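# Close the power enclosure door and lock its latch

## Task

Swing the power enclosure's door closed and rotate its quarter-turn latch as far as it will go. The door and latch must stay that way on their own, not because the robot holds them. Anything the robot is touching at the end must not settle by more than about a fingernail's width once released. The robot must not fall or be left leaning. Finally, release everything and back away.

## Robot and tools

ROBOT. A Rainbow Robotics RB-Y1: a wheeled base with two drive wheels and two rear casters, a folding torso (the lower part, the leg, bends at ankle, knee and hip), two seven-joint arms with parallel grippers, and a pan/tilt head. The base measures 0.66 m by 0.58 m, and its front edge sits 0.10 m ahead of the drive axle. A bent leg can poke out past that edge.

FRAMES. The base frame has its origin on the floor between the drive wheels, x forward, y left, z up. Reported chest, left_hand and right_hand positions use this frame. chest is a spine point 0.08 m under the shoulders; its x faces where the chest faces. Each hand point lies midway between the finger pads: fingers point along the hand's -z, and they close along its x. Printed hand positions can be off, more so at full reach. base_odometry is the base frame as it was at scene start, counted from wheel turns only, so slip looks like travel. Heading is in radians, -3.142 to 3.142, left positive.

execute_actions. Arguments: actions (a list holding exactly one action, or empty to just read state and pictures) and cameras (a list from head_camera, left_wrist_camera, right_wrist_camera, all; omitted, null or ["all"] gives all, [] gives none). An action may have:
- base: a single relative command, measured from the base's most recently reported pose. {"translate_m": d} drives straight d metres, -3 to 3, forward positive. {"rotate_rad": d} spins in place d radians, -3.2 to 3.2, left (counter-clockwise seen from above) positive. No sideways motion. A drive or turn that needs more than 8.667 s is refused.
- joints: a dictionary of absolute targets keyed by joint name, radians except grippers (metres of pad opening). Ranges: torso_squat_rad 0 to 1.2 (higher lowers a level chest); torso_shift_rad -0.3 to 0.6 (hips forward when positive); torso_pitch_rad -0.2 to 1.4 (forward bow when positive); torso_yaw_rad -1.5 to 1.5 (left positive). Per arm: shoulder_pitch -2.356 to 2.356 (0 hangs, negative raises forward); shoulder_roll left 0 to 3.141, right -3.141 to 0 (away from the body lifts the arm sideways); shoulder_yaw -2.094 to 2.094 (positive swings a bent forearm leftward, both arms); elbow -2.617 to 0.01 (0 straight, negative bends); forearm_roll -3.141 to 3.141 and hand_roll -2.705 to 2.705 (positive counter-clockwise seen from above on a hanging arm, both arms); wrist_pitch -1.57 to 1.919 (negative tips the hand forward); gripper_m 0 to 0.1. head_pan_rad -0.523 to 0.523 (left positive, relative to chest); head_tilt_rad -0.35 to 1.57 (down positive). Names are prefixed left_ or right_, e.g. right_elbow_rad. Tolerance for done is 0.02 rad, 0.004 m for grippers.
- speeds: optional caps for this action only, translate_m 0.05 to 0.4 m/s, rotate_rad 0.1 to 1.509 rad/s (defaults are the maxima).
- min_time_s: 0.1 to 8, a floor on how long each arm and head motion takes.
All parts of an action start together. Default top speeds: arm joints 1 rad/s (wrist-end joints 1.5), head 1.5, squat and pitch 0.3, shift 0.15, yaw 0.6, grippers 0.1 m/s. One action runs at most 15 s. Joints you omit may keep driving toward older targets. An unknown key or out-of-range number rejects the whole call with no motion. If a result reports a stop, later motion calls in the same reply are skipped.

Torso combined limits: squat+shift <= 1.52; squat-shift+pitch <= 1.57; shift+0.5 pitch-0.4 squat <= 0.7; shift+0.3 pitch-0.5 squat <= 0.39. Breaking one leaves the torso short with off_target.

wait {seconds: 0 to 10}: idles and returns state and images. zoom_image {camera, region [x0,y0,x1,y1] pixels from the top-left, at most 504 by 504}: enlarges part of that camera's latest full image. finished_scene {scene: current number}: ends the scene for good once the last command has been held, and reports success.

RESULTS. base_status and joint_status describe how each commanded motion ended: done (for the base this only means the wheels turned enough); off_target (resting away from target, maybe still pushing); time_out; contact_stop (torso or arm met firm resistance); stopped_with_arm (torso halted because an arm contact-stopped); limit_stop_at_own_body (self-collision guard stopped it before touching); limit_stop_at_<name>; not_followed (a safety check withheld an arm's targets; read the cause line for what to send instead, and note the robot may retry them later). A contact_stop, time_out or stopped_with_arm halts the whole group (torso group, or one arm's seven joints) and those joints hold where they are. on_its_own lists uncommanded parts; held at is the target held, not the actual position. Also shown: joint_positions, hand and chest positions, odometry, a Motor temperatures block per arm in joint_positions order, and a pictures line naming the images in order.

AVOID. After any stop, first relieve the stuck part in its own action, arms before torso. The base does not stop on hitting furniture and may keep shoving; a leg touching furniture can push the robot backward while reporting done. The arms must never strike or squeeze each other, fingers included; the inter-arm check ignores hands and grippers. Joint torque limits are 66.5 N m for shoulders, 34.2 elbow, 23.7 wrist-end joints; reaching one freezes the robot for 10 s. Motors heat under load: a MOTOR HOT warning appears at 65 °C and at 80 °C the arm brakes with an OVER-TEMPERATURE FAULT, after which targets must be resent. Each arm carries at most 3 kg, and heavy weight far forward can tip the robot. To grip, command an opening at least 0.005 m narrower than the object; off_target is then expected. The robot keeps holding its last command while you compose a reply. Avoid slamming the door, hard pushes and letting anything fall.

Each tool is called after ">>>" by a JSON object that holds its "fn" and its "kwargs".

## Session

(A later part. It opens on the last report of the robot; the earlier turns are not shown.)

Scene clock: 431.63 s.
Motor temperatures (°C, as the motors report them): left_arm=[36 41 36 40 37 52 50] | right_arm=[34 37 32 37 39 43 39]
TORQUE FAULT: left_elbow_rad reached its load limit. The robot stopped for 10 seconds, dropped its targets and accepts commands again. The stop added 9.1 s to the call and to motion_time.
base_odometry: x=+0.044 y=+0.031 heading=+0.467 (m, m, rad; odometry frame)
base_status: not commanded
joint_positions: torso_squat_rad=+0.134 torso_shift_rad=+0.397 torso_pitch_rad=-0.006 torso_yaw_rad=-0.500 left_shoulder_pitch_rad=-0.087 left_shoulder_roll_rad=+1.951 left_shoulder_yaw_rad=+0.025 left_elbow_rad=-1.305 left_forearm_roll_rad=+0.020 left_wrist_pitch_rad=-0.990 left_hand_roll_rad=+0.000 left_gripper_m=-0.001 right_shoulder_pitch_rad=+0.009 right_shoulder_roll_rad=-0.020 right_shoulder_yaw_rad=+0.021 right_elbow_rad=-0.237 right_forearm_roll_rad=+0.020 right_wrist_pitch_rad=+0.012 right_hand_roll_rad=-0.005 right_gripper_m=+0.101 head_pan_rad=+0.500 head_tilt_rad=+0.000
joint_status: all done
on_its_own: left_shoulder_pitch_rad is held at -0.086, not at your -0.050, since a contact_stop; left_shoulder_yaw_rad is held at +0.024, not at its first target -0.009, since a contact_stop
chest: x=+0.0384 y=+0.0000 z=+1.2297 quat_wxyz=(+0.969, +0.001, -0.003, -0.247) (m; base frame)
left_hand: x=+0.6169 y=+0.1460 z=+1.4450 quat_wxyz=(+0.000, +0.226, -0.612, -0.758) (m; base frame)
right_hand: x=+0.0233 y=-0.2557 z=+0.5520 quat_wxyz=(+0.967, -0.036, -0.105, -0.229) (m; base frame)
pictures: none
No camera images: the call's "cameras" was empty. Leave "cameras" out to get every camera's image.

>>> {"fn": "execute_actions", "kwargs": {"actions": [{"joints": {"left_elbow_rad": -1.29}}], "cameras": []}}

>>> {"fn": "execute_actions", "kwargs": {"actions": [{"joints": {"left_shoulder_roll_rad": 1.75}, "min_time_s": 3}], "cameras": ["head_camera"]}}

Scene clock: 433.97 s.
Motor temperatures (°C, as the motors report them): left_arm=[36 41 36 40 37 52 50] | right_arm=[34 37 32 37 39 43 39]
base_odometry: x=+0.044 y=+0.031 heading=+0.467 (m, m, rad; odometry frame)
base_status: not commanded
joint_positions: torso_squat_rad=+0.134 torso_shift_rad=+0.397 torso_pitch_rad=-0.006 torso_yaw_rad=-0.500 left_shoulder_pitch_rad=-0.086 left_shoulder_roll_rad=+1.951 left_shoulder_yaw_rad=+0.024 left_elbow_rad=-1.290 left_forearm_roll_rad=+0.019 left_wrist_pitch_rad=-0.992 left_hand_roll_rad=+0.000 left_gripper_m=+0.000 right_shoulder_pitch_rad=+0.009 right_shoulder_roll_rad=-0.020 right_shoulder_yaw_rad=+0.021 right_elbow_rad=-0.237 right_forearm_roll_rad=+0.020 right_wrist_pitch_rad=+0.012 right_hand_roll_rad=-0.005 right_gripper_m=+0.101 head_pan_rad=+0.500 head_tilt_rad=+0.000
joint_status: all done
on_its_own: left_shoulder_pitch_rad is held at -0.086, not at your -0.050, since a contact_stop; left_shoulder_yaw_rad is held at +0.024, not at its first target -0.009, since a contact_stop
chest: x=+0.0382 y=-0.0001 z=+1.2298 quat_wxyz=(+0.969, +0.001, -0.003, -0.247) (m; base frame)
left_hand: x=+0.6199 y=+0.1505 z=+1.4464 quat_wxyz=(+0.004, +0.230, -0.611, -0.757) (m; base frame)
right_hand: x=+0.0233 y=-0.2557 z=+0.5520 quat_wxyz=(+0.967, -0.036, -0.105, -0.229) (m; base frame)
pictures: none
No camera images: the call's "cameras" was empty. Leave "cameras" out to get every camera's image.

Scene clock: 437.27 s.
Motor temperatures (°C, as the motors report them): left_arm=[36 41 36 40 37 51 50] | right_arm=[34 37 32 37 39 43 39]
base_odometry: x=+0.044 y=+0.031 heading=+0.467 (m, m, rad; odometry frame)
base_status: not commanded
joint_positions: torso_squat_rad=+0.134 torso_shift_rad=+0.397 torso_pitch_rad=-0.006 torso_yaw_rad=-0.500 left_shoulder_pitch_rad=-0.086 left_shoulder_roll_rad=+1.751 left_shoulder_yaw_rad=+0.024 left_elbow_rad=-1.289 left_forearm_roll_rad=+0.019 left_wrist_pitch_rad=-0.992 left_hand_roll_rad=+0.000 left_gripper_m=+0.000 right_shoulder_pitch_rad=+0.009 right_shoulder_roll_rad=-0.021 right_shoulder_yaw_rad=+0.021 right_elbow_rad=-0.237 right_forearm_roll_rad=+0.020 right_wrist_pitch_rad=+0.012 right_hand_roll_rad=-0.005 right_gripper_m=+0.101 head_pan_rad=+0.500 head_tilt_rad=+0.000
joint_status: all done
on_its_own: left_shoulder_pitch_rad is held at -0.086, not at your -0.050, since a contact_stop; left_shoulder_yaw_rad is held at +0.024, not at its first target -0.009, since a contact_stop
chest: x=+0.0385 y=-0.0001 z=+1.2297 quat_wxyz=(+0.969, +0.001, -0.003, -0.247) (m; base frame)
left_hand: x=+0.6314 y=+0.1623 z=+1.4034 quat_wxyz=(+0.049, +0.185, -0.675, -0.713) (m; base frame)
right_hand: x=+0.0233 y=-0.2557 z=+0.5519 quat_wxyz=(+0.967, -0.036, -0.105, -0.229) (m; base frame)
pictures: head_camera
Images, in order (width x height): head_camera 896x504.

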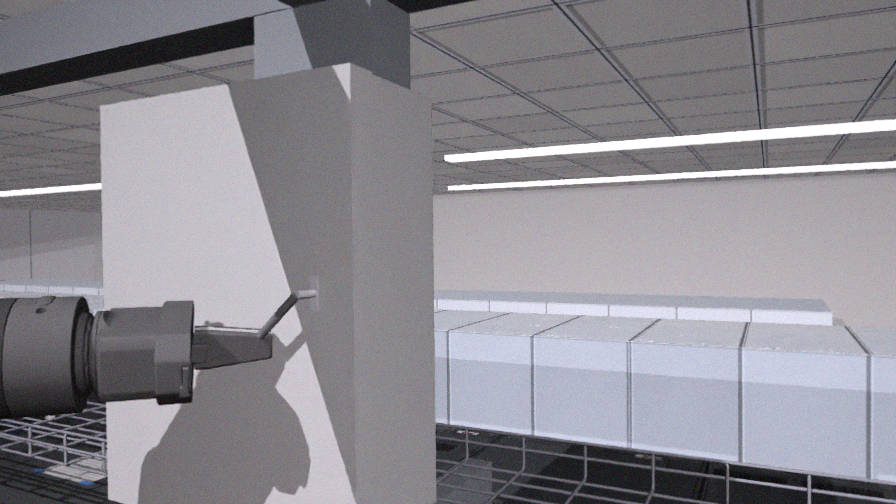

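>>> {"fn": "execute_actions", "kwargs": {"actions": [{"joints": {"left_elbow_rad": -1.15}, "base": {"translate_m": -0.02}}], "cameras": []}}

>>> {"fn": "execute_actions", "kwargs": {"actions": [{"joints": {"left_shoulder_roll_rad": 1.84}}], "cameras": []}}

>>> {"fn": "execute_actions", "kwargs": {"actions": [{"joints": {"left_elbow_rad": -1.45}, "min_time_s": 3}], "cameras": ["head_camera"]}}

Scene clock: 440.73 s.
Motor temperatures (°C, as the motors report them): left_arm=[36 41 36 40 37 50 50] | right_arm=[34 37 32 37 39 43 39]
base_odometry: x=+0.026 y=+0.022 heading=+0.468 (m, m, rad; odometry frame)
base_status: done
joint_positions: torso_squat_rad=+0.134 torso_shift_rad=+0.397 torso_pitch_rad=-0.006 torso_yaw_rad=-0.500 left_shoulder_pitch_rad=-0.086 left_shoulder_roll_rad=+1.750 left_shoulder_yaw_rad=+0.024 left_elbow_rad=-1.150 left_forearm_roll_rad=+0.019 left_wrist_pitch_rad=-0.992 left_hand_roll_rad=+0.000 left_gripper_m=+0.000 right_shoulder_pitch_rad=+0.009 right_shoulder_roll_rad=-0.021 right_shoulder_yaw_rad=+0.021 right_elbow_rad=-0.237 right_forearm_roll_rad=+0.020 right_wrist_pitch_rad=+0.012 right_hand_roll_rad=-0.005 right_gripper_m=+0.101 head_pan_rad=+0.500 head_tilt_rad=+0.000
joint_status: all done
on_its_own: left_shoulder_pitch_rad is held at -0.086, not at your -0.050, since a contact_stop; left_shoulder_yaw_rad is held at +0.024, not at its first target -0.009, since a contact_stop
chest: x=+0.0382 y=-0.0001 z=+1.2298 quat_wxyz=(+0.969, +0.001, -0.003, -0.247) (m; base frame)
left_hand: x=+0.6613 y=+0.2102 z=+1.4146 quat_wxyz=(+0.095, +0.235, -0.670, -0.698) (m; base frame)
right_hand: x=+0.0232 y=-0.2557 z=+0.5520 quat_wxyz=(+0.967, -0.036, -0.105, -0.229) (m; base frame)
pictures: none
No camera images: the call's "cameras" was empty. Leave "cameras" out to get every camera's image.

Scene clock: 441.40 s.
Motor temperatures (°C, as the motors report them): left_arm=[36 41 36 40 37 50 50] | right_arm=[34 37 32 37 39 43 39]
base_odometry: x=+0.026 y=+0.022 heading=+0.468 (m, m, rad; odometry frame)
base_status: not commanded
joint_positions: torso_squat_rad=+0.134 torso_shift_rad=+0.397 torso_pitch_rad=-0.006 torso_yaw_rad=-0.500 left_shoulder_pitch_rad=-0.086 left_shoulder_roll_rad=+1.840 left_shoulder_yaw_rad=+0.024 left_elbow_rad=-1.150 left_forearm_roll_rad=+0.019 left_wrist_pitch_rad=-0.992 left_hand_roll_rad=+0.000 left_gripper_m=+0.000 right_shoulder_pitch_rad=+0.009 right_shoulder_roll_rad=-0.021 right_shoulder_yaw_rad=+0.021 right_elbow_rad=-0.237 right_forearm_roll_rad=+0.020 right_wrist_pitch_rad=+0.012 right_hand_roll_rad=-0.005 right_gripper_m=+0.101 head_pan_rad=+0.500 head_tilt_rad=+0.000
joint_status: all done
on_its_own: left_shoulder_pitch_rad is held at -0.086, not at your -0.050, since a contact_stop; left_shoulder_yaw_rad is held at +0.024, not at its first target -0.009, since a contact_stop
chest: x=+0.0382 y=-0.0002 z=+1.2298 quat_wxyz=(+0.969, +0.001, -0.003, -0.247) (m; base frame)
left_hand: x=+0.6560 y=+0.2051 z=+1.4390 quat_wxyz=(+0.073, +0.257, -0.644, -0.717) (m; base frame)
right_hand: x=+0.0232 y=-0.2557 z=+0.5520 quat_wxyz=(+0.967, -0.036, -0.105, -0.229) (m; base frame)
pictures: none
No camera images: the call's "cameras" was empty. Leave "cameras" out to get every camera's image.

Scene clock: 444.70 s.
Motor temperatures (°C, as the motors report them): left_arm=[36 41 36 40 37 50 50] | right_arm=[34 37 32 37 39 43 39]
base_odometry: x=+0.026 y=+0.022 heading=+0.468 (m, m, rad; odometry frame)
base_status: not commanded
joint_positions: torso_squat_rad=+0.134 torso_shift_rad=+0.397 torso_pitch_rad=-0.006 torso_yaw_rad=-0.500 left_shoulder_pitch_rad=-0.086 left_shoulder_roll_rad=+1.840 left_shoulder_yaw_rad=+0.024 left_elbow_rad=-1.450 left_forearm_roll_rad=+0.019 left_wrist_pitch_rad=-0.992 left_hand_roll_rad=+0.000 left_gripper_m=+0.000 right_shoulder_pitch_rad=+0.009 right_shoulder_roll_rad=-0.021 right_shoulder_yaw_rad=+0.021 right_elbow_rad=-0.237 right_forearm_roll_rad=+0.020 right_wrist_pitch_rad=+0.012 right_hand_roll_rad=-0.005 right_gripper_m=+0.101 head_pan_rad=+0.500 head_tilt_rad=+0.000
joint_status: all done
on_its_own: left_shoulder_pitch_rad is held at -0.086, not at your -0.050, since a contact_stop; left_shoulder_yaw_rad is held at +0.024, not at its first target -0.009, since a contact_stop
chest: x=+0.0382 y=-0.0001 z=+1.2298 quat_wxyz=(+0.969, +0.001, -0.003, -0.247) (m; base frame)
left_hand: x=+0.5848 y=+0.1098 z=+1.4043 quat_wxyz=(-0.022, +0.145, -0.647, -0.748) (m; base frame)
right_hand: x=+0.0232 y=-0.2557 z=+0.5520 quat_wxyz=(+0.967, -0.036, -0.105, -0.229) (m; base frame)
pictures: head_camera
Images, in order (width x height): head_camera 896x504.

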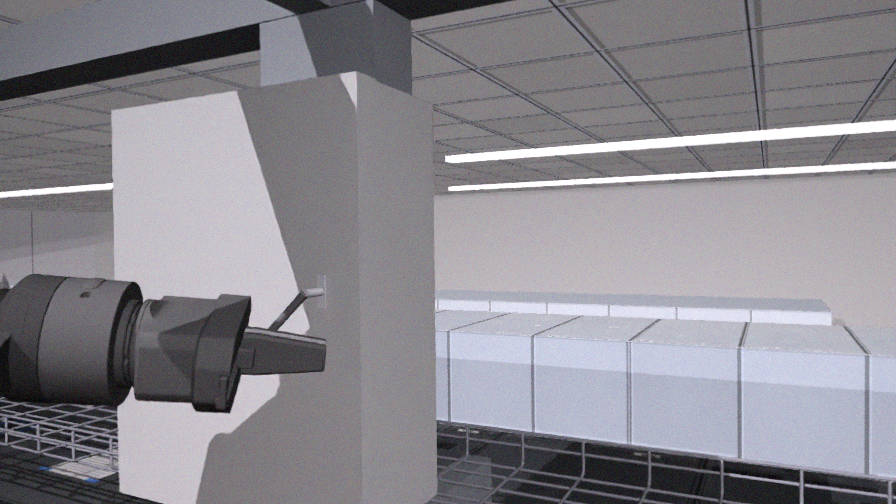

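>>> {"fn": "execute_actions", "kwargs": {"actions": [{"joints": {"left_elbow_rad": -1.15, "left_shoulder_roll_rad": 1.87}}], "cameras": []}}

>>> {"fn": "execute_actions", "kwargs": {"actions": [{"base": {"translate_m": 0.02}}], "cameras": []}}

>>> {"fn": "execute_actions", "kwargs": {"actions": [{"joints": {"left_elbow_rad": -1.45}, "min_time_s": 3}], "cameras": ["head_camera"]}}

Scene clock: 448.07 s.
Motor temperatures (°C, as the motors report them): left_arm=[36 41 36 40 37 49 50] | right_arm=[34 37 32 37 39 43 39]
base_odometry: x=+0.026 y=+0.022 heading=+0.468 (m, m, rad; odometry frame)
base_status: not commanded
joint_positions: torso_squat_rad=+0.134 torso_shift_rad=+0.397 torso_pitch_rad=-0.006 torso_yaw_rad=-0.500 left_shoulder_pitch_rad=-0.086 left_shoulder_roll_rad=+1.870 left_shoulder_yaw_rad=+0.024 left_elbow_rad=-1.150 left_forearm_roll_rad=+0.019 left_wrist_pitch_rad=-0.993 left_hand_roll_rad=+0.000 left_gripper_m=+0.000 right_shoulder_pitch_rad=+0.009 right_shoulder_roll_rad=-0.021 right_shoulder_yaw_rad=+0.021 right_elbow_rad=-0.237 right_forearm_roll_rad=+0.020 right_wrist_pitch_rad=+0.012 right_hand_roll_rad=-0.005 right_gripper_m=+0.101 head_pan_rad=+0.500 head_tilt_rad=+0.000
joint_status: all done
on_its_own: left_shoulder_pitch_rad is held at -0.086, not at your -0.050, since a contact_stop; left_shoulder_yaw_rad is held at +0.024, not at its first target -0.009, since a contact_stop
chest: x=+0.0382 y=-0.0001 z=+1.2298 quat_wxyz=(+0.969, +0.001, -0.003, -0.247) (m; base frame)
left_hand: x=+0.6539 y=+0.2030 z=+1.4470 quat_wxyz=(+0.066, +0.264, -0.635, -0.723) (m; base frame)
right_hand: x=+0.0232 y=-0.2557 z=+0.5520 quat_wxyz=(+0.967, -0.036, -0.105, -0.229) (m; base frame)
pictures: none
No camera images: the call's "cameras" was empty. Leave "cameras" out to get every camera's image.

Scene clock: 448.83 s.
Motor temperatures (°C, as the motors report them): left_arm=[36 41 36 40 37 49 50] | right_arm=[34 37 32 37 39 43 39]
base_odometry: x=+0.044 y=+0.031 heading=+0.468 (m, m, rad; odometry frame)
base_status: done
joint_positions: torso_squat_rad=+0.134 torso_shift_rad=+0.397 torso_pitch_rad=-0.006 torso_yaw_rad=-0.500 left_shoulder_pitch_rad=-0.086 left_shoulder_roll_rad=+1.870 left_shoulder_yaw_rad=+0.024 left_elbow_rad=-1.150 left_forearm_roll_rad=+0.019 left_wrist_pitch_rad=-0.993 left_hand_roll_rad=+0.000 left_gripper_m=+0.000 right_shoulder_pitch_rad=+0.009 right_shoulder_roll_rad=-0.021 right_shoulder_yaw_rad=+0.021 right_elbow_rad=-0.237 right_forearm_roll_rad=+0.020 right_wrist_pitch_rad=+0.012 right_hand_roll_rad=-0.005 right_gripper_m=+0.101 head_pan_rad=+0.500 head_tilt_rad=+0.000
joint_status: not commanded
on_its_own: left_shoulder_pitch_rad is held at -0.086, not at your -0.050, since a contact_stop; left_shoulder_yaw_rad is held at +0.024, not at its first target -0.009, since a contact_stop
chest: x=+0.0383 y=-0.0001 z=+1.2298 quat_wxyz=(+0.969, +0.001, -0.003, -0.247) (m; base frame)
left_hand: x=+0.6541 y=+0.2030 z=+1.4469 quat_wxyz=(+0.066, +0.264, -0.635, -0.723) (m; base frame)
right_hand: x=+0.0233 y=-0.2558 z=+0.5520 quat_wxyz=(+0.967, -0.036, -0.105, -0.229) (m; base frame)
pictures: none
No camera images: the call's "cameras" was empty. Leave "cameras" out to get every camera's image.

Scene clock: 451.13 s.
Motor temperatures (°C, as the motors report them): left_arm=[36 41 36 40 37 48 50] | right_arm=[34 37 32 37 39 43 39]
base_odometry: x=+0.044 y=+0.031 heading=+0.468 (m, m, rad; odometry frame)
base_status: not commanded
joint_positions: torso_squat_rad=+0.134 torso_shift_rad=+0.397 torso_pitch_rad=-0.006 torso_yaw_rad=-0.500 left_shoulder_pitch_rad=-0.088 left_shoulder_roll_rad=+1.871 left_shoulder_yaw_rad=+0.027 left_elbow_rad=-1.299 left_forearm_roll_rad=+0.021 left_wrist_pitch_rad=-0.987 left_hand_roll_rad=+0.000 left_gripper_m=-0.001 right_shoulder_pitch_rad=+0.009 right_shoulder_roll_rad=-0.021 right_shoulder_yaw_rad=+0.021 right_elbow_rad=-0.237 right_forearm_roll_rad=+0.020 right_wrist_pitch_rad=+0.012 right_hand_roll_rad=-0.005 right_gripper_m=+0.101 head_pan_rad=+0.500 head_tilt_rad=+0.000
joint_status: left_elbow_rad contact_stop (moved -0.149 of -0.300)
on_its_own: left_shoulder_pitch_rad is held at -0.087, not at your -0.050, since a contact_stop; left_shoulder_yaw_rad is held at +0.026, not at its first target -0.009, since a contact_stop; left_elbow_rad is held at -1.300, not at your -1.450, since a contact_stop; left_forearm_roll_rad is held at +0.020, not at your +0.000, since a contact_stop
chest: x=+0.0384 y=-0.0001 z=+1.2298 quat_wxyz=(+0.969, +0.001, -0.003, -0.247) (m; base frame)
left_hand: x=+0.6233 y=+0.1531 z=+1.4311 quat_wxyz=(+0.019, +0.212, -0.639, -0.739) (m; base frame)
right_hand: x=+0.0233 y=-0.2558 z=+0.5520 quat_wxyz=(+0.967, -0.036, -0.105, -0.229) (m; base frame)
pictures: head_camera
Images, in order (width x height): head_camera 896x504.

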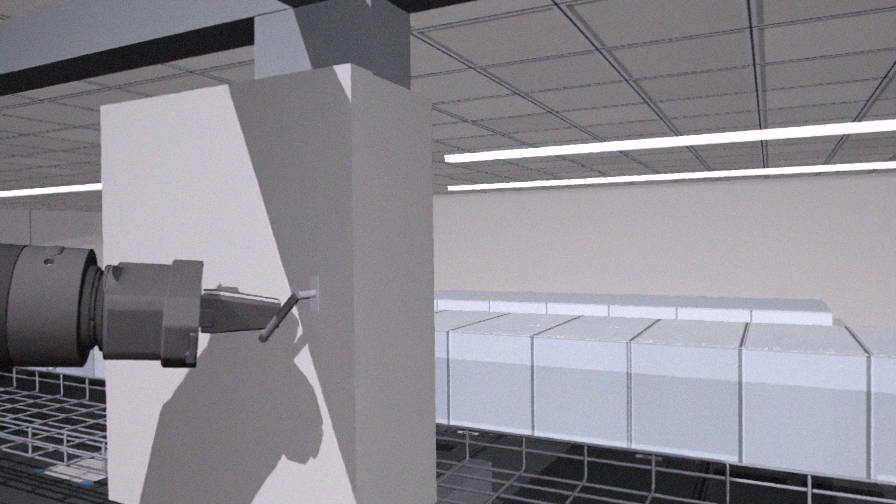

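>>> {"fn": "execute_actions", "kwargs": {"actions": [{"base": {"rotate_rad": -0.07}, "speeds": {"rotate_rad": 0.1}}], "cameras": ["head_camera"]}}

Scene clock: 463.23 s.
Motor temperatures (°C, as the motors report them): left_arm=[36 41 36 39 37 52 50] | right_arm=[34 37 32 37 39 43 39]
TORQUE FAULT: left_wrist_pitch_rad reached its load limit. The robot stopped for 10 seconds, dropped its targets and accepts commands again. The stop added 9.3 s to the call and to motion_time.
base_odometry: x=+0.044 y=+0.031 heading=+0.403 (m, m, rad; odometry frame)
base_status: done
joint_positions: torso_squat_rad=+0.134 torso_shift_rad=+0.395 torso_pitch_rad=-0.010 torso_yaw_rad=-0.498 left_shoulder_pitch_rad=-0.086 left_shoulder_roll_rad=+1.871 left_shoulder_yaw_rad=+0.025 left_elbow_rad=-1.302 left_forearm_roll_rad=+0.020 left_wrist_pitch_rad=-0.996 left_hand_roll_rad=+0.001 left_gripper_m=-0.001 right_shoulder_pitch_rad=+0.009 right_shoulder_roll_rad=-0.021 right_shoulder_yaw_rad=+0.021 right_elbow_rad=-0.237 right_forearm_roll_rad=+0.020 right_wrist_pitch_rad=+0.012 right_hand_roll_rad=-0.005 right_gripper_m=+0.101 head_pan_rad=+0.500 head_tilt_rad=+0.000
joint_status: not commanded
on_its_own: left_shoulder_pitch_rad is held at -0.086, not at your -0.050, since a contact_stop; left_shoulder_yaw_rad is held at +0.025, not at its first target -0.009, since a contact_stop; left_elbow_rad is held at -1.302, not at your -1.450, since a contact_stop
chest: x=+0.0358 y=+0.0013 z=+1.2303 quat_wxyz=(+0.969, +0.000, -0.005, -0.247) (m; base frame)
left_hand: x=+0.6175 y=+0.1546 z=+1.4309 quat_wxyz=(+0.016, +0.209, -0.639, -0.740) (m; base frame)
right_hand: x=+0.0238 y=-0.2559 z=+0.5530 quat_wxyz=(+0.967, -0.036, -0.107, -0.228) (m; base frame)
pictures: head_camera
Images, in order (width x height): head_camera 896x504.

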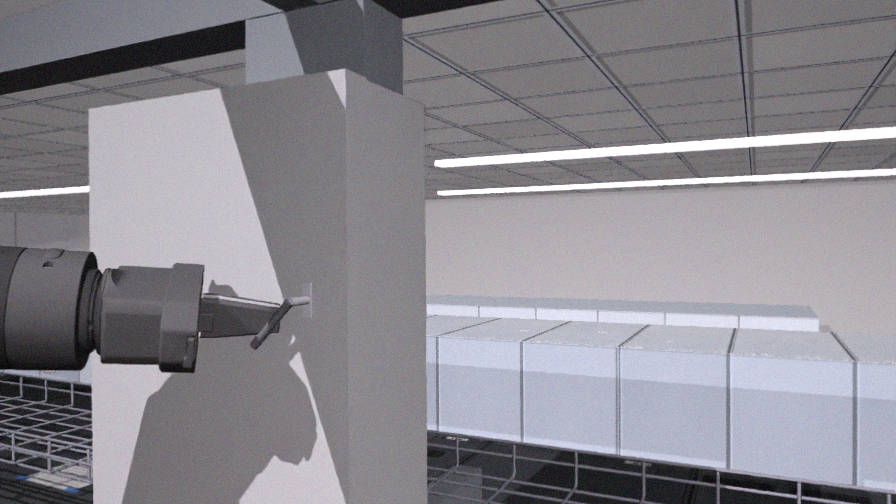

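>>> {"fn": "execute_actions", "kwargs": {"actions": [{"base": {"rotate_rad": 0.04}, "speeds": {"rotate_rad": 0.1}}], "cameras": []}}

>>> {"fn": "execute_actions", "kwargs": {"actions": [{"joints": {"left_shoulder_roll_rad": 1.7}, "min_time_s": 3}], "cameras": ["head_camera"]}}

Scene clock: 466.10 s.
Motor temperatures (°C, as the motors report them): left_arm=[36 41 36 39 37 53 50] | right_arm=[34 37 32 37 39 43 39]
base_odometry: x=+0.044 y=+0.030 heading=+0.442 (m, m, rad; odometry frame)
base_status: done
joint_positions: torso_squat_rad=+0.134 torso_shift_rad=+0.397 torso_pitch_rad=-0.006 torso_yaw_rad=-0.500 left_shoulder_pitch_rad=-0.087 left_shoulder_roll_rad=+1.871 left_shoulder_yaw_rad=+0.026 left_elbow_rad=-1.302 left_forearm_roll_rad=+0.020 left_wrist_pitch_rad=-0.993 left_hand_roll_rad=+0.001 left_gripper_m=+0.000 right_shoulder_pitch_rad=+0.009 right_shoulder_roll_rad=-0.021 right_shoulder_yaw_rad=+0.021 right_elbow_rad=-0.237 right_forearm_roll_rad=+0.020 right_wrist_pitch_rad=+0.012 right_hand_roll_rad=-0.005 right_gripper_m=+0.101 head_pan_rad=+0.500 head_tilt_rad=+0.000
joint_status: not commanded
on_its_own: left_shoulder_pitch_rad is held at -0.086, not at your -0.050, since a contact_stop; left_shoulder_yaw_rad is held at +0.025, not at its first target -0.009, since a contact_stop; left_elbow_rad is held at -1.302, not at your -1.450, since a contact_stop
chest: x=+0.0382 y=-0.0001 z=+1.2298 quat_wxyz=(+0.969, +0.001, -0.003, -0.247) (m; base frame)
left_hand: x=+0.6215 y=+0.1520 z=+1.4293 quat_wxyz=(+0.018, +0.208, -0.638, -0.741) (m; base frame)
right_hand: x=+0.0233 y=-0.2558 z=+0.5520 quat_wxyz=(+0.967, -0.036, -0.105, -0.229) (m; base frame)
pictures: none
No camera images: the call's "cameras" was empty. Leave "cameras" out to get every camera's image.

Scene clock: 469.40 s.
Motor temperatures (°C, as the motors report them): left_arm=[36 41 36 39 37 52 50] | right_arm=[34 37 32 37 39 43 39]
base_odometry: x=+0.044 y=+0.030 heading=+0.442 (m, m, rad; odometry frame)
base_status: not commanded
joint_positions: torso_squat_rad=+0.134 torso_shift_rad=+0.397 torso_pitch_rad=-0.006 torso_yaw_rad=-0.500 left_shoulder_pitch_rad=-0.087 left_shoulder_roll_rad=+1.701 left_shoulder_yaw_rad=+0.026 left_elbow_rad=-1.302 left_forearm_roll_rad=+0.020 left_wrist_pitch_rad=-0.993 left_hand_roll_rad=+0.001 left_gripper_m=+0.000 right_shoulder_pitch_rad=+0.009 right_shoulder_roll_rad=-0.021 right_shoulder_yaw_rad=+0.021 right_elbow_rad=-0.237 right_forearm_roll_rad=+0.020 right_wrist_pitch_rad=+0.012 right_hand_roll_rad=-0.005 right_gripper_m=+0.101 head_pan_rad=+0.500 head_tilt_rad=+0.000
joint_status: all done
on_its_own: left_shoulder_pitch_rad is held at -0.086, not at your -0.050, since a contact_stop; left_shoulder_yaw_rad is held at +0.025, not at its first target -0.009, since a contact_stop; left_elbow_rad is held at -1.302, not at your -1.450, since a contact_stop
chest: x=+0.0382 y=-0.0001 z=+1.2298 quat_wxyz=(+0.969, +0.001, -0.003, -0.247) (m; base frame)
left_hand: x=+0.6297 y=+0.1596 z=+1.3933 quat_wxyz=(+0.055, +0.170, -0.691, -0.701) (m; base frame)
right_hand: x=+0.0233 y=-0.2558 z=+0.5520 quat_wxyz=(+0.967, -0.036, -0.105, -0.229) (m; base frame)
pictures: head_camera
Images, in order (width x height): head_camera 896x504.

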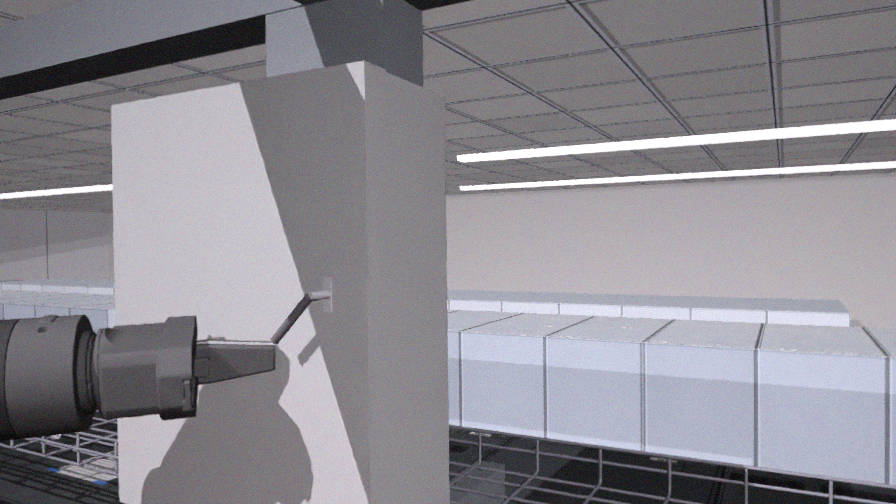

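>>> {"fn": "execute_actions", "kwargs": {"actions": [{"joints": {"left_shoulder_roll_rad": 1.79}}], "cameras": []}}

>>> {"fn": "execute_actions", "kwargs": {"actions": [{"joints": {"left_elbow_rad": -1.5}, "min_time_s": 3}], "cameras": ["head_camera"]}}

Scene clock: 471.30 s.
Motor temperatures (°C, as the motors report them): left_arm=[36 41 36 39 37 51 50] | right_arm=[34 37 32 37 39 43 39]
base_odometry: x=+0.044 y=+0.030 heading=+0.442 (m, m, rad; odometry frame)
base_status: not commanded
joint_positions: torso_squat_rad=+0.134 torso_shift_rad=+0.397 torso_pitch_rad=-0.006 torso_yaw_rad=-0.500 left_shoulder_pitch_rad=-0.087 left_shoulder_roll_rad=+1.790 left_shoulder_yaw_rad=+0.026 left_elbow_rad=-1.302 left_forearm_roll_rad=+0.020 left_wrist_pitch_rad=-0.993 left_hand_roll_rad=+0.001 left_gripper_m=+0.000 right_shoulder_pitch_rad=+0.009 right_shoulder_roll_rad=-0.021 right_shoulder_yaw_rad=+0.021 right_elbow_rad=-0.237 right_forearm_roll_rad=+0.020 right_wrist_pitch_rad=+0.012 right_hand_roll_rad=-0.005 right_gripper_m=+0.101 head_pan_rad=+0.500 head_tilt_rad=+0.000
joint_status: all done
on_its_own: left_shoulder_pitch_rad is held at -0.086, not at your -0.050, since a contact_stop; left_shoulder_yaw_rad is held at +0.025, not at its first target -0.009, since a contact_stop; left_elbow_rad is held at -1.302, not at your -1.450, since a contact_stop
chest: x=+0.0382 y=-0.0002 z=+1.2298 quat_wxyz=(+0.969, +0.001, -0.003, -0.247) (m; base frame)
left_hand: x=+0.6258 y=+0.1563 z=+1.4123 quat_wxyz=(+0.035, +0.190, -0.664, -0.723) (m; base frame)
right_hand: x=+0.0233 y=-0.2557 z=+0.5520 quat_wxyz=(+0.967, -0.036, -0.105, -0.229) (m; base frame)
pictures: none
No camera images: the call's "cameras" was empty. Leave "cameras" out to get every camera's image.

Scene clock: 472.97 s.
Motor temperatures (°C, as the motors report them): left_arm=[36 41 36 39 37 51 50] | right_arm=[34 37 32 37 39 43 39]
base_odometry: x=+0.044 y=+0.030 heading=+0.442 (m, m, rad; odometry frame)
base_status: not commanded
joint_positions: torso_squat_rad=+0.134 torso_shift_rad=+0.397 torso_pitch_rad=-0.005 torso_yaw_rad=-0.500 left_shoulder_pitch_rad=-0.087 left_shoulder_roll_rad=+1.790 left_shoulder_yaw_rad=+0.027 left_elbow_rad=-1.325 left_forearm_roll_rad=+0.021 left_wrist_pitch_rad=-0.987 left_hand_roll_rad=+0.001 left_gripper_m=-0.001 right_shoulder_pitch_rad=+0.009 right_shoulder_roll_rad=-0.021 right_shoulder_yaw_rad=+0.021 right_elbow_rad=-0.237 right_forearm_roll_rad=+0.020 right_wrist_pitch_rad=+0.012 right_hand_roll_rad=-0.005 right_gripper_m=+0.101 head_pan_rad=+0.500 head_tilt_rad=+0.000
joint_status: left_elbow_rad contact_stop (moved -0.023 of -0.198)
on_its_own: left_shoulder_pitch_rad is held at -0.087, not at your -0.050, since a contact_stop; left_shoulder_yaw_rad is held at +0.027, not at its first target -0.009, since a contact_stop; left_elbow_rad is held at -1.327, not at your -1.500, since a contact_stop; left_forearm_roll_rad is held at +0.021, not at your +0.000, since a contact_stop
chest: x=+0.0386 y=+0.0000 z=+1.2297 quat_wxyz=(+0.969, +0.001, -0.003, -0.247) (m; base frame)
left_hand: x=+0.6216 y=+0.1493 z=+1.4107 quat_wxyz=(+0.029, +0.184, -0.664, -0.724) (m; base frame)
right_hand: x=+0.0233 y=-0.2558 z=+0.5520 quat_wxyz=(+0.967, -0.036, -0.105, -0.229) (m; base frame)
pictures: head_camera
Images, in order (width x height): head_camera 896x504.

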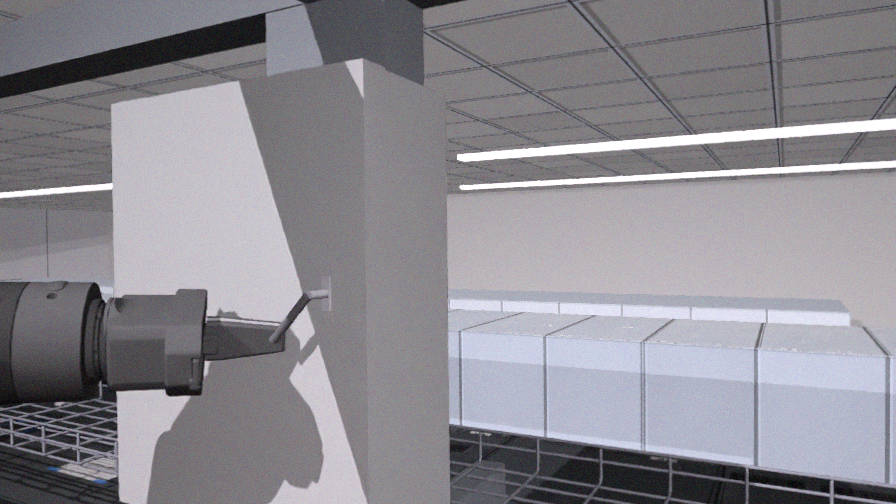

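Repeat incremental pushes.

>>> {"fn": "execute_actions", "kwargs": {"actions": [{"joints": {"left_elbow_rad": -1.5}}], "cameras": ["head_camera"]}}

Scene clock: 474.97 s.
Motor temperatures (°C, as the motors report them): left_arm=[36 41 36 39 37 51 50] | right_arm=[34 37 32 37 39 43 39]
base_odometry: x=+0.044 y=+0.031 heading=+0.442 (m, m, rad; odometry frame)
base_status: not commanded
joint_positions: torso_squat_rad=+0.134 torso_shift_rad=+0.397 torso_pitch_rad=-0.005 torso_yaw_rad=-0.500 left_shoulder_pitch_rad=-0.086 left_shoulder_roll_rad=+1.790 left_shoulder_yaw_rad=+0.027 left_elbow_rad=-1.347 left_forearm_roll_rad=+0.021 left_wrist_pitch_rad=-0.981 left_hand_roll_rad=+0.001 left_gripper_m=-0.001 right_shoulder_pitch_rad=+0.009 right_shoulder_roll_rad=-0.021 right_shoulder_yaw_rad=+0.021 right_elbow_rad=-0.237 right_forearm_roll_rad=+0.020 right_wrist_pitch_rad=+0.012 right_hand_roll_rad=-0.005 right_gripper_m=+0.101 head_pan_rad=+0.500 head_tilt_rad=+0.000
joint_status: left_elbow_rad contact_stop (moved -0.022 of -0.175)
on_its_own: left_shoulder_pitch_rad is held at -0.086, not at your -0.050, since a contact_stop; left_shoulder_yaw_rad is held at +0.027, not at its first target -0.009, since a contact_stop; left_elbow_rad is held at -1.350, not at your -1.500, since a contact_stop; left_forearm_roll_rad is held at +0.021, not at your +0.000, since a contact_stop
chest: x=+0.0391 y=+0.0001 z=+1.2296 quat_wxyz=(+0.969, +0.001, -0.002, -0.247) (m; base frame)
left_hand: x=+0.6183 y=+0.1432 z=+1.4079 quat_wxyz=(+0.025, +0.178, -0.664, -0.726) (m; base frame)
right_hand: x=+0.0232 y=-0.2558 z=+0.5519 quat_wxyz=(+0.967, -0.036, -0.104, -0.229) (m; base frame)
pictures: head_camera
Images, in order (width x height): head_camera 896x504.

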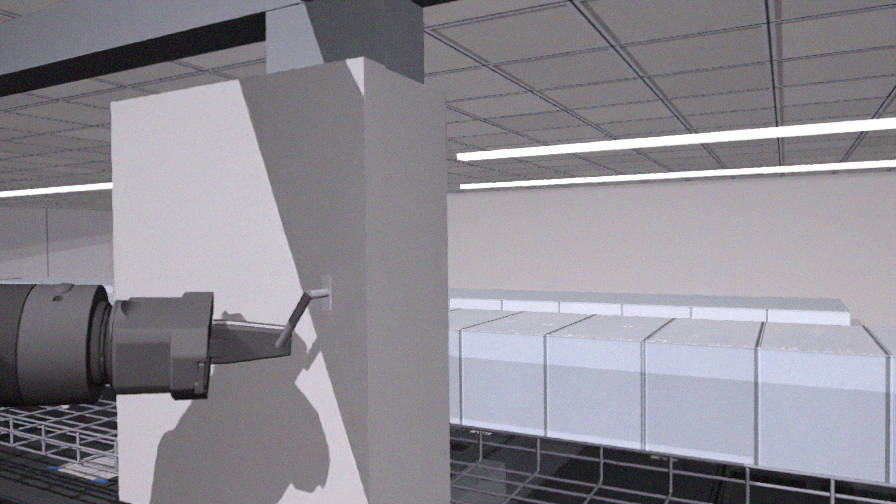

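>>> {"fn": "execute_actions", "kwargs": {"actions": [{"joints": {"left_elbow_rad": -1.5}}], "cameras": []}}

Scene clock: 476.90 s.
Motor temperatures (°C, as the motors report them): left_arm=[36 41 36 39 37 51 50] | right_arm=[34 37 32 37 39 43 39]
base_odometry: x=+0.044 y=+0.031 heading=+0.442 (m, m, rad; odometry frame)
base_status: not commanded
joint_positions: torso_squat_rad=+0.134 torso_shift_rad=+0.397 torso_pitch_rad=-0.005 torso_yaw_rad=-0.500 left_shoulder_pitch_rad=-0.085 left_shoulder_roll_rad=+1.790 left_shoulder_yaw_rad=+0.027 left_elbow_rad=-1.357 left_forearm_roll_rad=+0.021 left_wrist_pitch_rad=-0.975 left_hand_roll_rad=+0.001 left_gripper_m=-0.001 right_shoulder_pitch_rad=+0.009 right_shoulder_roll_rad=-0.021 right_shoulder_yaw_rad=+0.021 right_elbow_rad=-0.237 right_forearm_roll_rad=+0.020 right_wrist_pitch_rad=+0.012 right_hand_roll_rad=-0.005 right_gripper_m=+0.101 head_pan_rad=+0.500 head_tilt_rad=+0.000
joint_status: left_elbow_rad contact_stop (moved -0.010 of -0.153)
on_its_own: left_shoulder_pitch_rad is held at -0.086, not at your -0.050, since a contact_stop; left_shoulder_yaw_rad is held at +0.027, not at its first target -0.009, since a contact_stop; left_elbow_rad is held at -1.359, not at your -1.500, since a contact_stop; left_forearm_roll_rad is held at +0.021, not at your +0.000, since a contact_stop; left_wrist_pitch_rad is held at -0.977, not at your -1.000, since a contact_stop
chest: x=+0.0390 y=+0.0000 z=+1.2296 quat_wxyz=(+0.969, +0.001, -0.002, -0.247) (m; base frame)
left_hand: x=+0.6168 y=+0.1404 z=+1.4069 quat_wxyz=(+0.024, +0.176, -0.664, -0.726) (m; base frame)
right_hand: x=+0.0232 y=-0.2558 z=+0.5519 quat_wxyz=(+0.967, -0.036, -0.104, -0.229) (m; base frame)
pictures: none
No camera images: the call's "cameras" was empty. Leave "cameras" out to get every camera's image.

>>> {"fn": "execute_actions", "kwargs": {"actions": [{"base": {"translate_m": -0.015}, "speeds": {"translate_m": 0.05}}], "cameras": []}}

>>> {"fn": "execute_actions", "kwargs": {"actions": [{"joints": {"left_elbow_rad": -1.5}, "min_time_s": 2}], "cameras": ["head_camera"]}}

Scene clock: 488.90 s.
Motor temperatures (°C, as the motors report them): left_arm=[36 41 36 41 37 56 50] | right_arm=[34 37 32 37 39 43 39]
TORQUE FAULT: left_wrist_pitch_rad reached its load limit. The robot stopped for 10 seconds, dropped its targets and accepts commands again. The stop added 9.2 s to the call and to motion_time.
base_odometry: x=+0.035 y=+0.027 heading=+0.441 (m, m, rad; odometry frame)
base_status: translate_m torque_fault (by the wheels' count: -0.009 of -0.015)
joint_positions: torso_squat_rad=+0.134 torso_shift_rad=+0.398 torso_pitch_rad=-0.003 torso_yaw_rad=-0.500 left_shoulder_pitch_rad=-0.086 left_shoulder_roll_rad=+1.790 left_shoulder_yaw_rad=+0.028 left_elbow_rad=-1.347 left_forearm_roll_rad=+0.021 left_wrist_pitch_rad=-0.968 left_hand_roll_rad=+0.001 left_gripper_m=-0.001 right_shoulder_pitch_rad=+0.009 right_shoulder_roll_rad=-0.021 right_shoulder_yaw_rad=+0.021 right_elbow_rad=-0.237 right_forearm_roll_rad=+0.020 right_wrist_pitch_rad=+0.012 right_hand_roll_rad=-0.005 right_gripper_m=+0.101 head_pan_rad=+0.500 head_tilt_rad=+0.000
joint_status: not commanded
on_its_own: left_shoulder_pitch_rad is held at -0.086, not at your -0.050, since a contact_stop; left_shoulder_yaw_rad is held at +0.027, not at its first target -0.009, since a contact_stop; left_elbow_rad is held at -1.354, not at your -1.500, since a contact_stop; left_forearm_roll_rad is held at +0.021, not at your +0.000, since a contact_stop; left_wrist_pitch_rad is held at -0.972, not at your -1.000, since a contact_stop
chest: x=+0.0399 y=+0.0000 z=+1.2295 quat_wxyz=(+0.969, +0.000, -0.002, -0.247) (m; base frame)
left_hand: x=+0.6217 y=+0.1435 z=+1.4083 quat_wxyz=(+0.029, +0.182, -0.665, -0.724) (m; base frame)
right_hand: x=+0.0232 y=-0.2557 z=+0.5517 quat_wxyz=(+0.967, -0.036, -0.104, -0.229) (m; base frame)
pictures: none
No camera images: the call's "cameras" was empty. Leave "cameras" out to get every camera's image.

not run: a stop came earlier in this reply.

Withdraw, then hit handle squarely.

>>> {"fn": "execute_actions", "kwargs": {"actions": [{"joints": {"left_elbow_rad": -1.2}}], "cameras": []}}

>>> {"fn": "execute_actions", "kwargs": {"actions": [{"joints": {"left_elbow_rad": -1.5, "left_shoulder_roll_rad": 1.8}, "min_time_s": 3}], "cameras": ["head_camera"]}}

Scene clock: 491.30 s.
Motor temperatures (°C, as the motors report them): left_arm=[36 41 36 41 37 57 50] | right_arm=[34 37 32 37 39 43 39]
base_odometry: x=+0.035 y=+0.027 heading=+0.441 (m, m, rad; odometry frame)
base_status: not commanded
joint_positions: torso_squat_rad=+0.134 torso_shift_rad=+0.397 torso_pitch_rad=-0.006 torso_yaw_rad=-0.500 left_shoulder_pitch_rad=-0.086 left_shoulder_roll_rad=+1.791 left_shoulder_yaw_rad=+0.028 left_elbow_rad=-1.200 left_forearm_roll_rad=+0.021 left_wrist_pitch_rad=-0.972 left_hand_roll_rad=+0.001 left_gripper_m=+0.000 right_shoulder_pitch_rad=+0.009 right_shoulder_roll_rad=-0.021 right_shoulder_yaw_rad=+0.021 right_elbow_rad=-0.237 right_forearm_roll_rad=+0.020 right_wrist_pitch_rad=+0.012 right_hand_roll_rad=-0.005 right_gripper_m=+0.101 head_pan_rad=+0.500 head_tilt_rad=+0.000
joint_status: all done
on_its_own: left_shoulder_pitch_rad is held at -0.086, not at your -0.050, since a contact_stop; left_shoulder_yaw_rad is held at +0.027, not at its first target -0.009, since a contact_stop; left_forearm_roll_rad is held at +0.021, not at your +0.000, since a contact_stop; left_wrist_pitch_rad is held at -0.972, not at your -1.000, since a contact_stop
chest: x=+0.0382 y=-0.0001 z=+1.2298 quat_wxyz=(+0.969, +0.001, -0.003, -0.247) (m; base frame)
left_hand: x=+0.6529 y=+0.1922 z=+1.4240 quat_wxyz=(+0.075, +0.235, -0.661, -0.709) (m; base frame)
right_hand: x=+0.0232 y=-0.2557 z=+0.5520 quat_wxyz=(+0.967, -0.036, -0.105, -0.229) (m; base frame)
pictures: none
No camera images: the call's "cameras" was empty. Leave "cameras" out to get every camera's image.

Scene clock: 493.60 s.
Motor temperatures (°C, as the motors report them): left_arm=[36 41 36 41 37 56 50] | right_arm=[34 37 32 37 39 43 39]
base_odometry: x=+0.035 y=+0.027 heading=+0.441 (m, m, rad; odometry frame)
base_status: not commanded
joint_positions: torso_squat_rad=+0.134 torso_shift_rad=+0.397 torso_pitch_rad=-0.005 torso_yaw_rad=-0.500 left_shoulder_pitch_rad=-0.087 left_shoulder_roll_rad=+1.796 left_shoulder_yaw_rad=+0.030 left_elbow_rad=-1.343 left_forearm_roll_rad=+0.022 left_wrist_pitch_rad=-0.967 left_hand_roll_rad=+0.001 left_gripper_m=-0.001 right_shoulder_pitch_rad=+0.009 right_shoulder_roll_rad=-0.021 right_shoulder_yaw_rad=+0.021 right_elbow_rad=-0.237 right_forearm_roll_rad=+0.020 right_wrist_pitch_rad=+0.012 right_hand_roll_rad=-0.005 right_gripper_m=+0.101 head_pan_rad=+0.500 head_tilt_rad=+0.000
joint_status: left_elbow_rad contact_stop (moved -0.143 of -0.300); the others done
on_its_own: left_shoulder_pitch_rad is held at -0.087, not at your -0.050, since a contact_stop; left_shoulder_yaw_rad is held at +0.030, not at its first target -0.009, since a contact_stop; left_elbow_rad is held at -1.345, not at your -1.500, since a contact_stop; left_forearm_roll_rad is held at +0.022, not at your +0.000, since a contact_stop; left_wrist_pitch_rad is held at -0.968, not at your -1.000, since a contact_stop
chest: x=+0.0387 y=+0.0000 z=+1.2297 quat_wxyz=(+0.969, +0.001, -0.003, -0.247) (m; base frame)
left_hand: x=+0.6211 y=+0.1447 z=+1.4123 quat_wxyz=(+0.029, +0.186, -0.664, -0.724) (m; base frame)
right_hand: x=+0.0233 y=-0.2558 z=+0.5520 quat_wxyz=(+0.967, -0.036, -0.105, -0.229) (m; base frame)
pictures: head_camera
Images, in order (width x height): head_camera 896x504.

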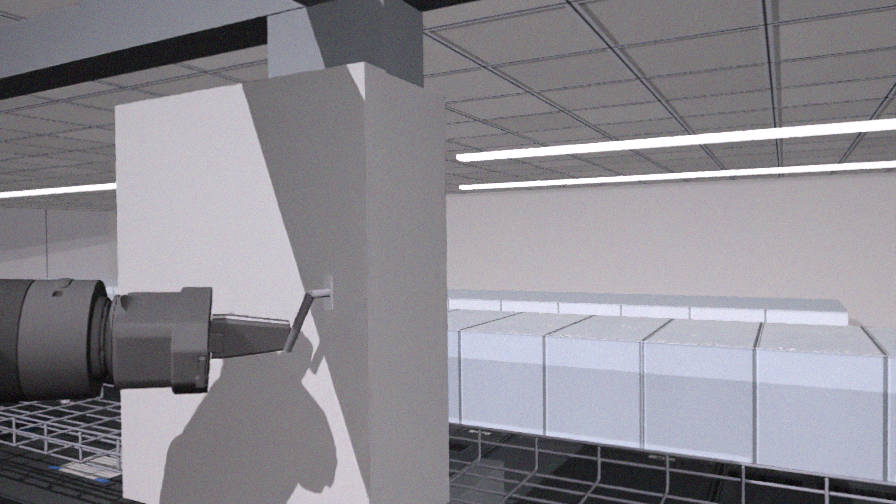

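Progress (~70°). Repeat.

>>> {"fn": "execute_actions", "kwargs": {"actions": [{"joints": {"left_elbow_rad": -1.25}}], "cameras": []}}

>>> {"fn": "execute_actions", "kwargs": {"actions": [{"joints": {"left_elbow_rad": -1.5}, "min_time_s": 2}], "cameras": ["head_camera"]}}

Scene clock: 495.37 s.
Motor temperatures (°C, as the motors report them): left_arm=[36 41 36 41 37 55 50] | right_arm=[34 37 32 37 39 43 39]
base_odometry: x=+0.035 y=+0.027 heading=+0.441 (m, m, rad; odometry frame)
base_status: not commanded
joint_positions: torso_squat_rad=+0.134 torso_shift_rad=+0.397 torso_pitch_rad=-0.006 torso_yaw_rad=-0.500 left_shoulder_pitch_rad=-0.087 left_shoulder_roll_rad=+1.796 left_shoulder_yaw_rad=+0.030 left_elbow_rad=-1.250 left_forearm_roll_rad=+0.022 left_wrist_pitch_rad=-0.968 left_hand_roll_rad=+0.001 left_gripper_m=+0.000 right_shoulder_pitch_rad=+0.009 right_shoulder_roll_rad=-0.021 right_shoulder_yaw_rad=+0.021 right_elbow_rad=-0.237 right_forearm_roll_rad=+0.020 right_wrist_pitch_rad=+0.012 right_hand_roll_rad=-0.005 right_gripper_m=+0.101 head_pan_rad=+0.500 head_tilt_rad=+0.000
joint_status: all done
on_its_own: left_shoulder_pitch_rad is held at -0.087, not at your -0.050, since a contact_stop; left_shoulder_yaw_rad is held at +0.030, not at its first target -0.009, since a contact_stop; left_forearm_roll_rad is held at +0.022, not at your +0.000, since a contact_stop; left_wrist_pitch_rad is held at -0.968, not at your -1.000, since a contact_stop
chest: x=+0.0383 y=-0.0001 z=+1.2298 quat_wxyz=(+0.969, +0.001, -0.003, -0.247) (m; base frame)
left_hand: x=+0.6425 y=+0.1749 z=+1.4219 quat_wxyz=(+0.058, +0.220, -0.662, -0.714) (m; base frame)
right_hand: x=+0.0232 y=-0.2558 z=+0.5520 quat_wxyz=(+0.967, -0.036, -0.105, -0.229) (m; base frame)
pictures: none
No camera images: the call's "cameras" was empty. Leave "cameras" out to get every camera's image.

Scene clock: 497.10 s.
Motor temperatures (°C, as the motors report them): left_arm=[36 41 36 41 37 55 50] | right_arm=[34 37 32 37 39 43 39]
base_odometry: x=+0.035 y=+0.027 heading=+0.441 (m, m, rad; odometry frame)
base_status: not commanded
joint_positions: torso_squat_rad=+0.134 torso_shift_rad=+0.397 torso_pitch_rad=-0.005 torso_yaw_rad=-0.500 left_shoulder_pitch_rad=-0.088 left_shoulder_roll_rad=+1.796 left_shoulder_yaw_rad=+0.032 left_elbow_rad=-1.352 left_forearm_roll_rad=+0.023 left_wrist_pitch_rad=-0.963 left_hand_roll_rad=+0.001 left_gripper_m=-0.001 right_shoulder_pitch_rad=+0.009 right_shoulder_roll_rad=-0.021 right_shoulder_yaw_rad=+0.021 right_elbow_rad=-0.237 right_forearm_roll_rad=+0.020 right_wrist_pitch_rad=+0.012 right_hand_roll_rad=-0.005 right_gripper_m=+0.101 head_pan_rad=+0.500 head_tilt_rad=+0.000
joint_status: left_elbow_rad contact_stop (moved -0.102 of -0.250)
on_its_own: left_shoulder_pitch_rad is held at -0.088, not at your -0.050, since a contact_stop; left_shoulder_yaw_rad is held at +0.032, not at its first target -0.009, since a contact_stop; left_elbow_rad is held at -1.354, not at your -1.500, since a contact_stop; left_forearm_roll_rad is held at +0.023, not at your +0.000, since a contact_stop; left_wrist_pitch_rad is held at -0.964, not at your -1.000, since a contact_stop
chest: x=+0.0387 y=+0.0000 z=+1.2297 quat_wxyz=(+0.969, +0.001, -0.003, -0.247) (m; base frame)
left_hand: x=+0.6192 y=+0.1416 z=+1.4133 quat_wxyz=(+0.026, +0.185, -0.664, -0.724) (m; base frame)
right_hand: x=+0.0233 y=-0.2558 z=+0.5519 quat_wxyz=(+0.967, -0.036, -0.105, -0.229) (m; base frame)
pictures: head_camera
Images, in order (width x height): head_camera 896x504.

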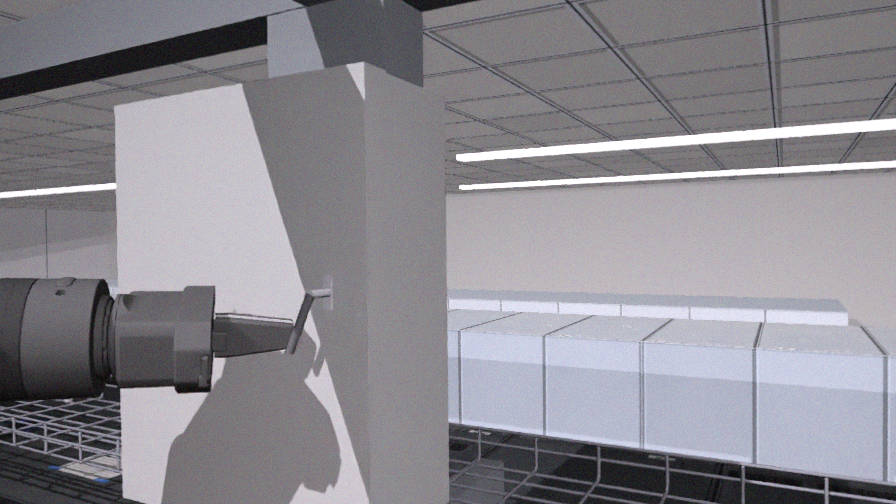

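>>> {"fn": "execute_actions", "kwargs": {"actions": [{"joints": {"left_elbow_rad": -1.25, "left_shoulder_roll_rad": 1.77}}], "cameras": []}}

>>> {"fn": "execute_actions", "kwargs": {"actions": [{"joints": {"left_elbow_rad": -1.5}, "min_time_s": 1.5}], "cameras": ["head_camera"]}}

Scene clock: 499.20 s.
Motor temperatures (°C, as the motors report them): left_arm=[36 41 36 41 37 54 50] | right_arm=[34 37 32 37 39 43 39]
base_odometry: x=+0.035 y=+0.027 heading=+0.441 (m, m, rad; odometry frame)
base_status: not commanded
joint_positions: torso_squat_rad=+0.134 torso_shift_rad=+0.397 torso_pitch_rad=-0.006 torso_yaw_rad=-0.500 left_shoulder_pitch_rad=-0.088 left_shoulder_roll_rad=+1.771 left_shoulder_yaw_rad=+0.032 left_elbow_rad=-1.250 left_forearm_roll_rad=+0.023 left_wrist_pitch_rad=-0.964 left_hand_roll_rad=+0.001 left_gripper_m=+0.000 right_shoulder_pitch_rad=+0.009 right_shoulder_roll_rad=-0.021 right_shoulder_yaw_rad=+0.021 right_elbow_rad=-0.237 right_forearm_roll_rad=+0.020 right_wrist_pitch_rad=+0.012 right_hand_roll_rad=-0.005 right_gripper_m=+0.101 head_pan_rad=+0.500 head_tilt_rad=+0.000
joint_status: all done
on_its_own: left_shoulder_pitch_rad is held at -0.088, not at your -0.050, since a contact_stop; left_shoulder_yaw_rad is held at +0.032, not at its first target -0.009, since a contact_stop; left_forearm_roll_rad is held at +0.023, not at your +0.000, since a contact_stop; left_wrist_pitch_rad is held at -0.964, not at your -1.000, since a contact_stop
chest: x=+0.0383 y=-0.0001 z=+1.2298 quat_wxyz=(+0.969, +0.001, -0.003, -0.247) (m; base frame)
left_hand: x=+0.6443 y=+0.1763 z=+1.4178 quat_wxyz=(+0.064, +0.216, -0.670, -0.707) (m; base frame)
right_hand: x=+0.0233 y=-0.2558 z=+0.5520 quat_wxyz=(+0.967, -0.036, -0.105, -0.229) (m; base frame)
pictures: none
No camera images: the call's "cameras" was empty. Leave "cameras" out to get every camera's image.

Scene clock: 500.73 s.
Motor temperatures (°C, as the motors report them): left_arm=[36 41 36 41 37 54 50] | right_arm=[34 37 32 37 39 43 39]
base_odometry: x=+0.035 y=+0.027 heading=+0.441 (m, m, rad; odometry frame)
base_status: not commanded
joint_positions: torso_squat_rad=+0.134 torso_shift_rad=+0.397 torso_pitch_rad=-0.005 torso_yaw_rad=-0.500 left_shoulder_pitch_rad=-0.088 left_shoulder_roll_rad=+1.771 left_shoulder_yaw_rad=+0.034 left_elbow_rad=-1.374 left_forearm_roll_rad=+0.023 left_wrist_pitch_rad=-0.957 left_hand_roll_rad=+0.001 left_gripper_m=-0.001 right_shoulder_pitch_rad=+0.009 right_shoulder_roll_rad=-0.021 right_shoulder_yaw_rad=+0.021 right_elbow_rad=-0.237 right_forearm_roll_rad=+0.020 right_wrist_pitch_rad=+0.012 right_hand_roll_rad=-0.005 right_gripper_m=+0.101 head_pan_rad=+0.500 head_tilt_rad=+0.000
joint_status: left_elbow_rad contact_stop (moved -0.124 of -0.250)
on_its_own: left_shoulder_pitch_rad is held at -0.088, not at your -0.050, since a contact_stop; left_shoulder_yaw_rad is held at +0.034, not at its first target -0.009, since a contact_stop; left_elbow_rad is held at -1.376, not at your -1.500, since a contact_stop; left_forearm_roll_rad is held at +0.024, not at your +0.000, since a contact_stop; left_wrist_pitch_rad is held at -0.959, not at your -1.000, since a contact_stop
chest: x=+0.0389 y=+0.0000 z=+1.2296 quat_wxyz=(+0.969, +0.001, -0.002, -0.247) (m; base frame)
left_hand: x=+0.6160 y=+0.1363 z=+1.4072 quat_wxyz=(+0.026, +0.173, -0.673, -0.719) (m; base frame)
right_hand: x=+0.0232 y=-0.2558 z=+0.5519 quat_wxyz=(+0.967, -0.036, -0.104, -0.229) (m; base frame)
pictures: head_camera
Images, in order (width x height): head_camera 896x504.

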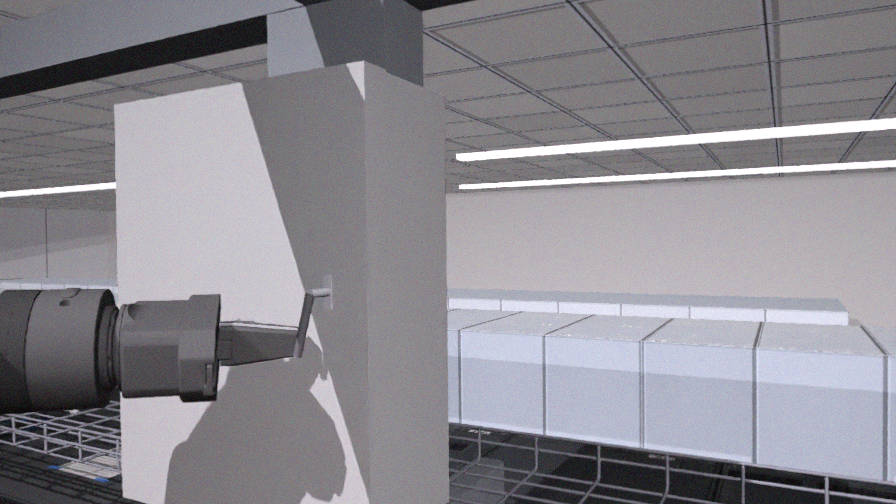

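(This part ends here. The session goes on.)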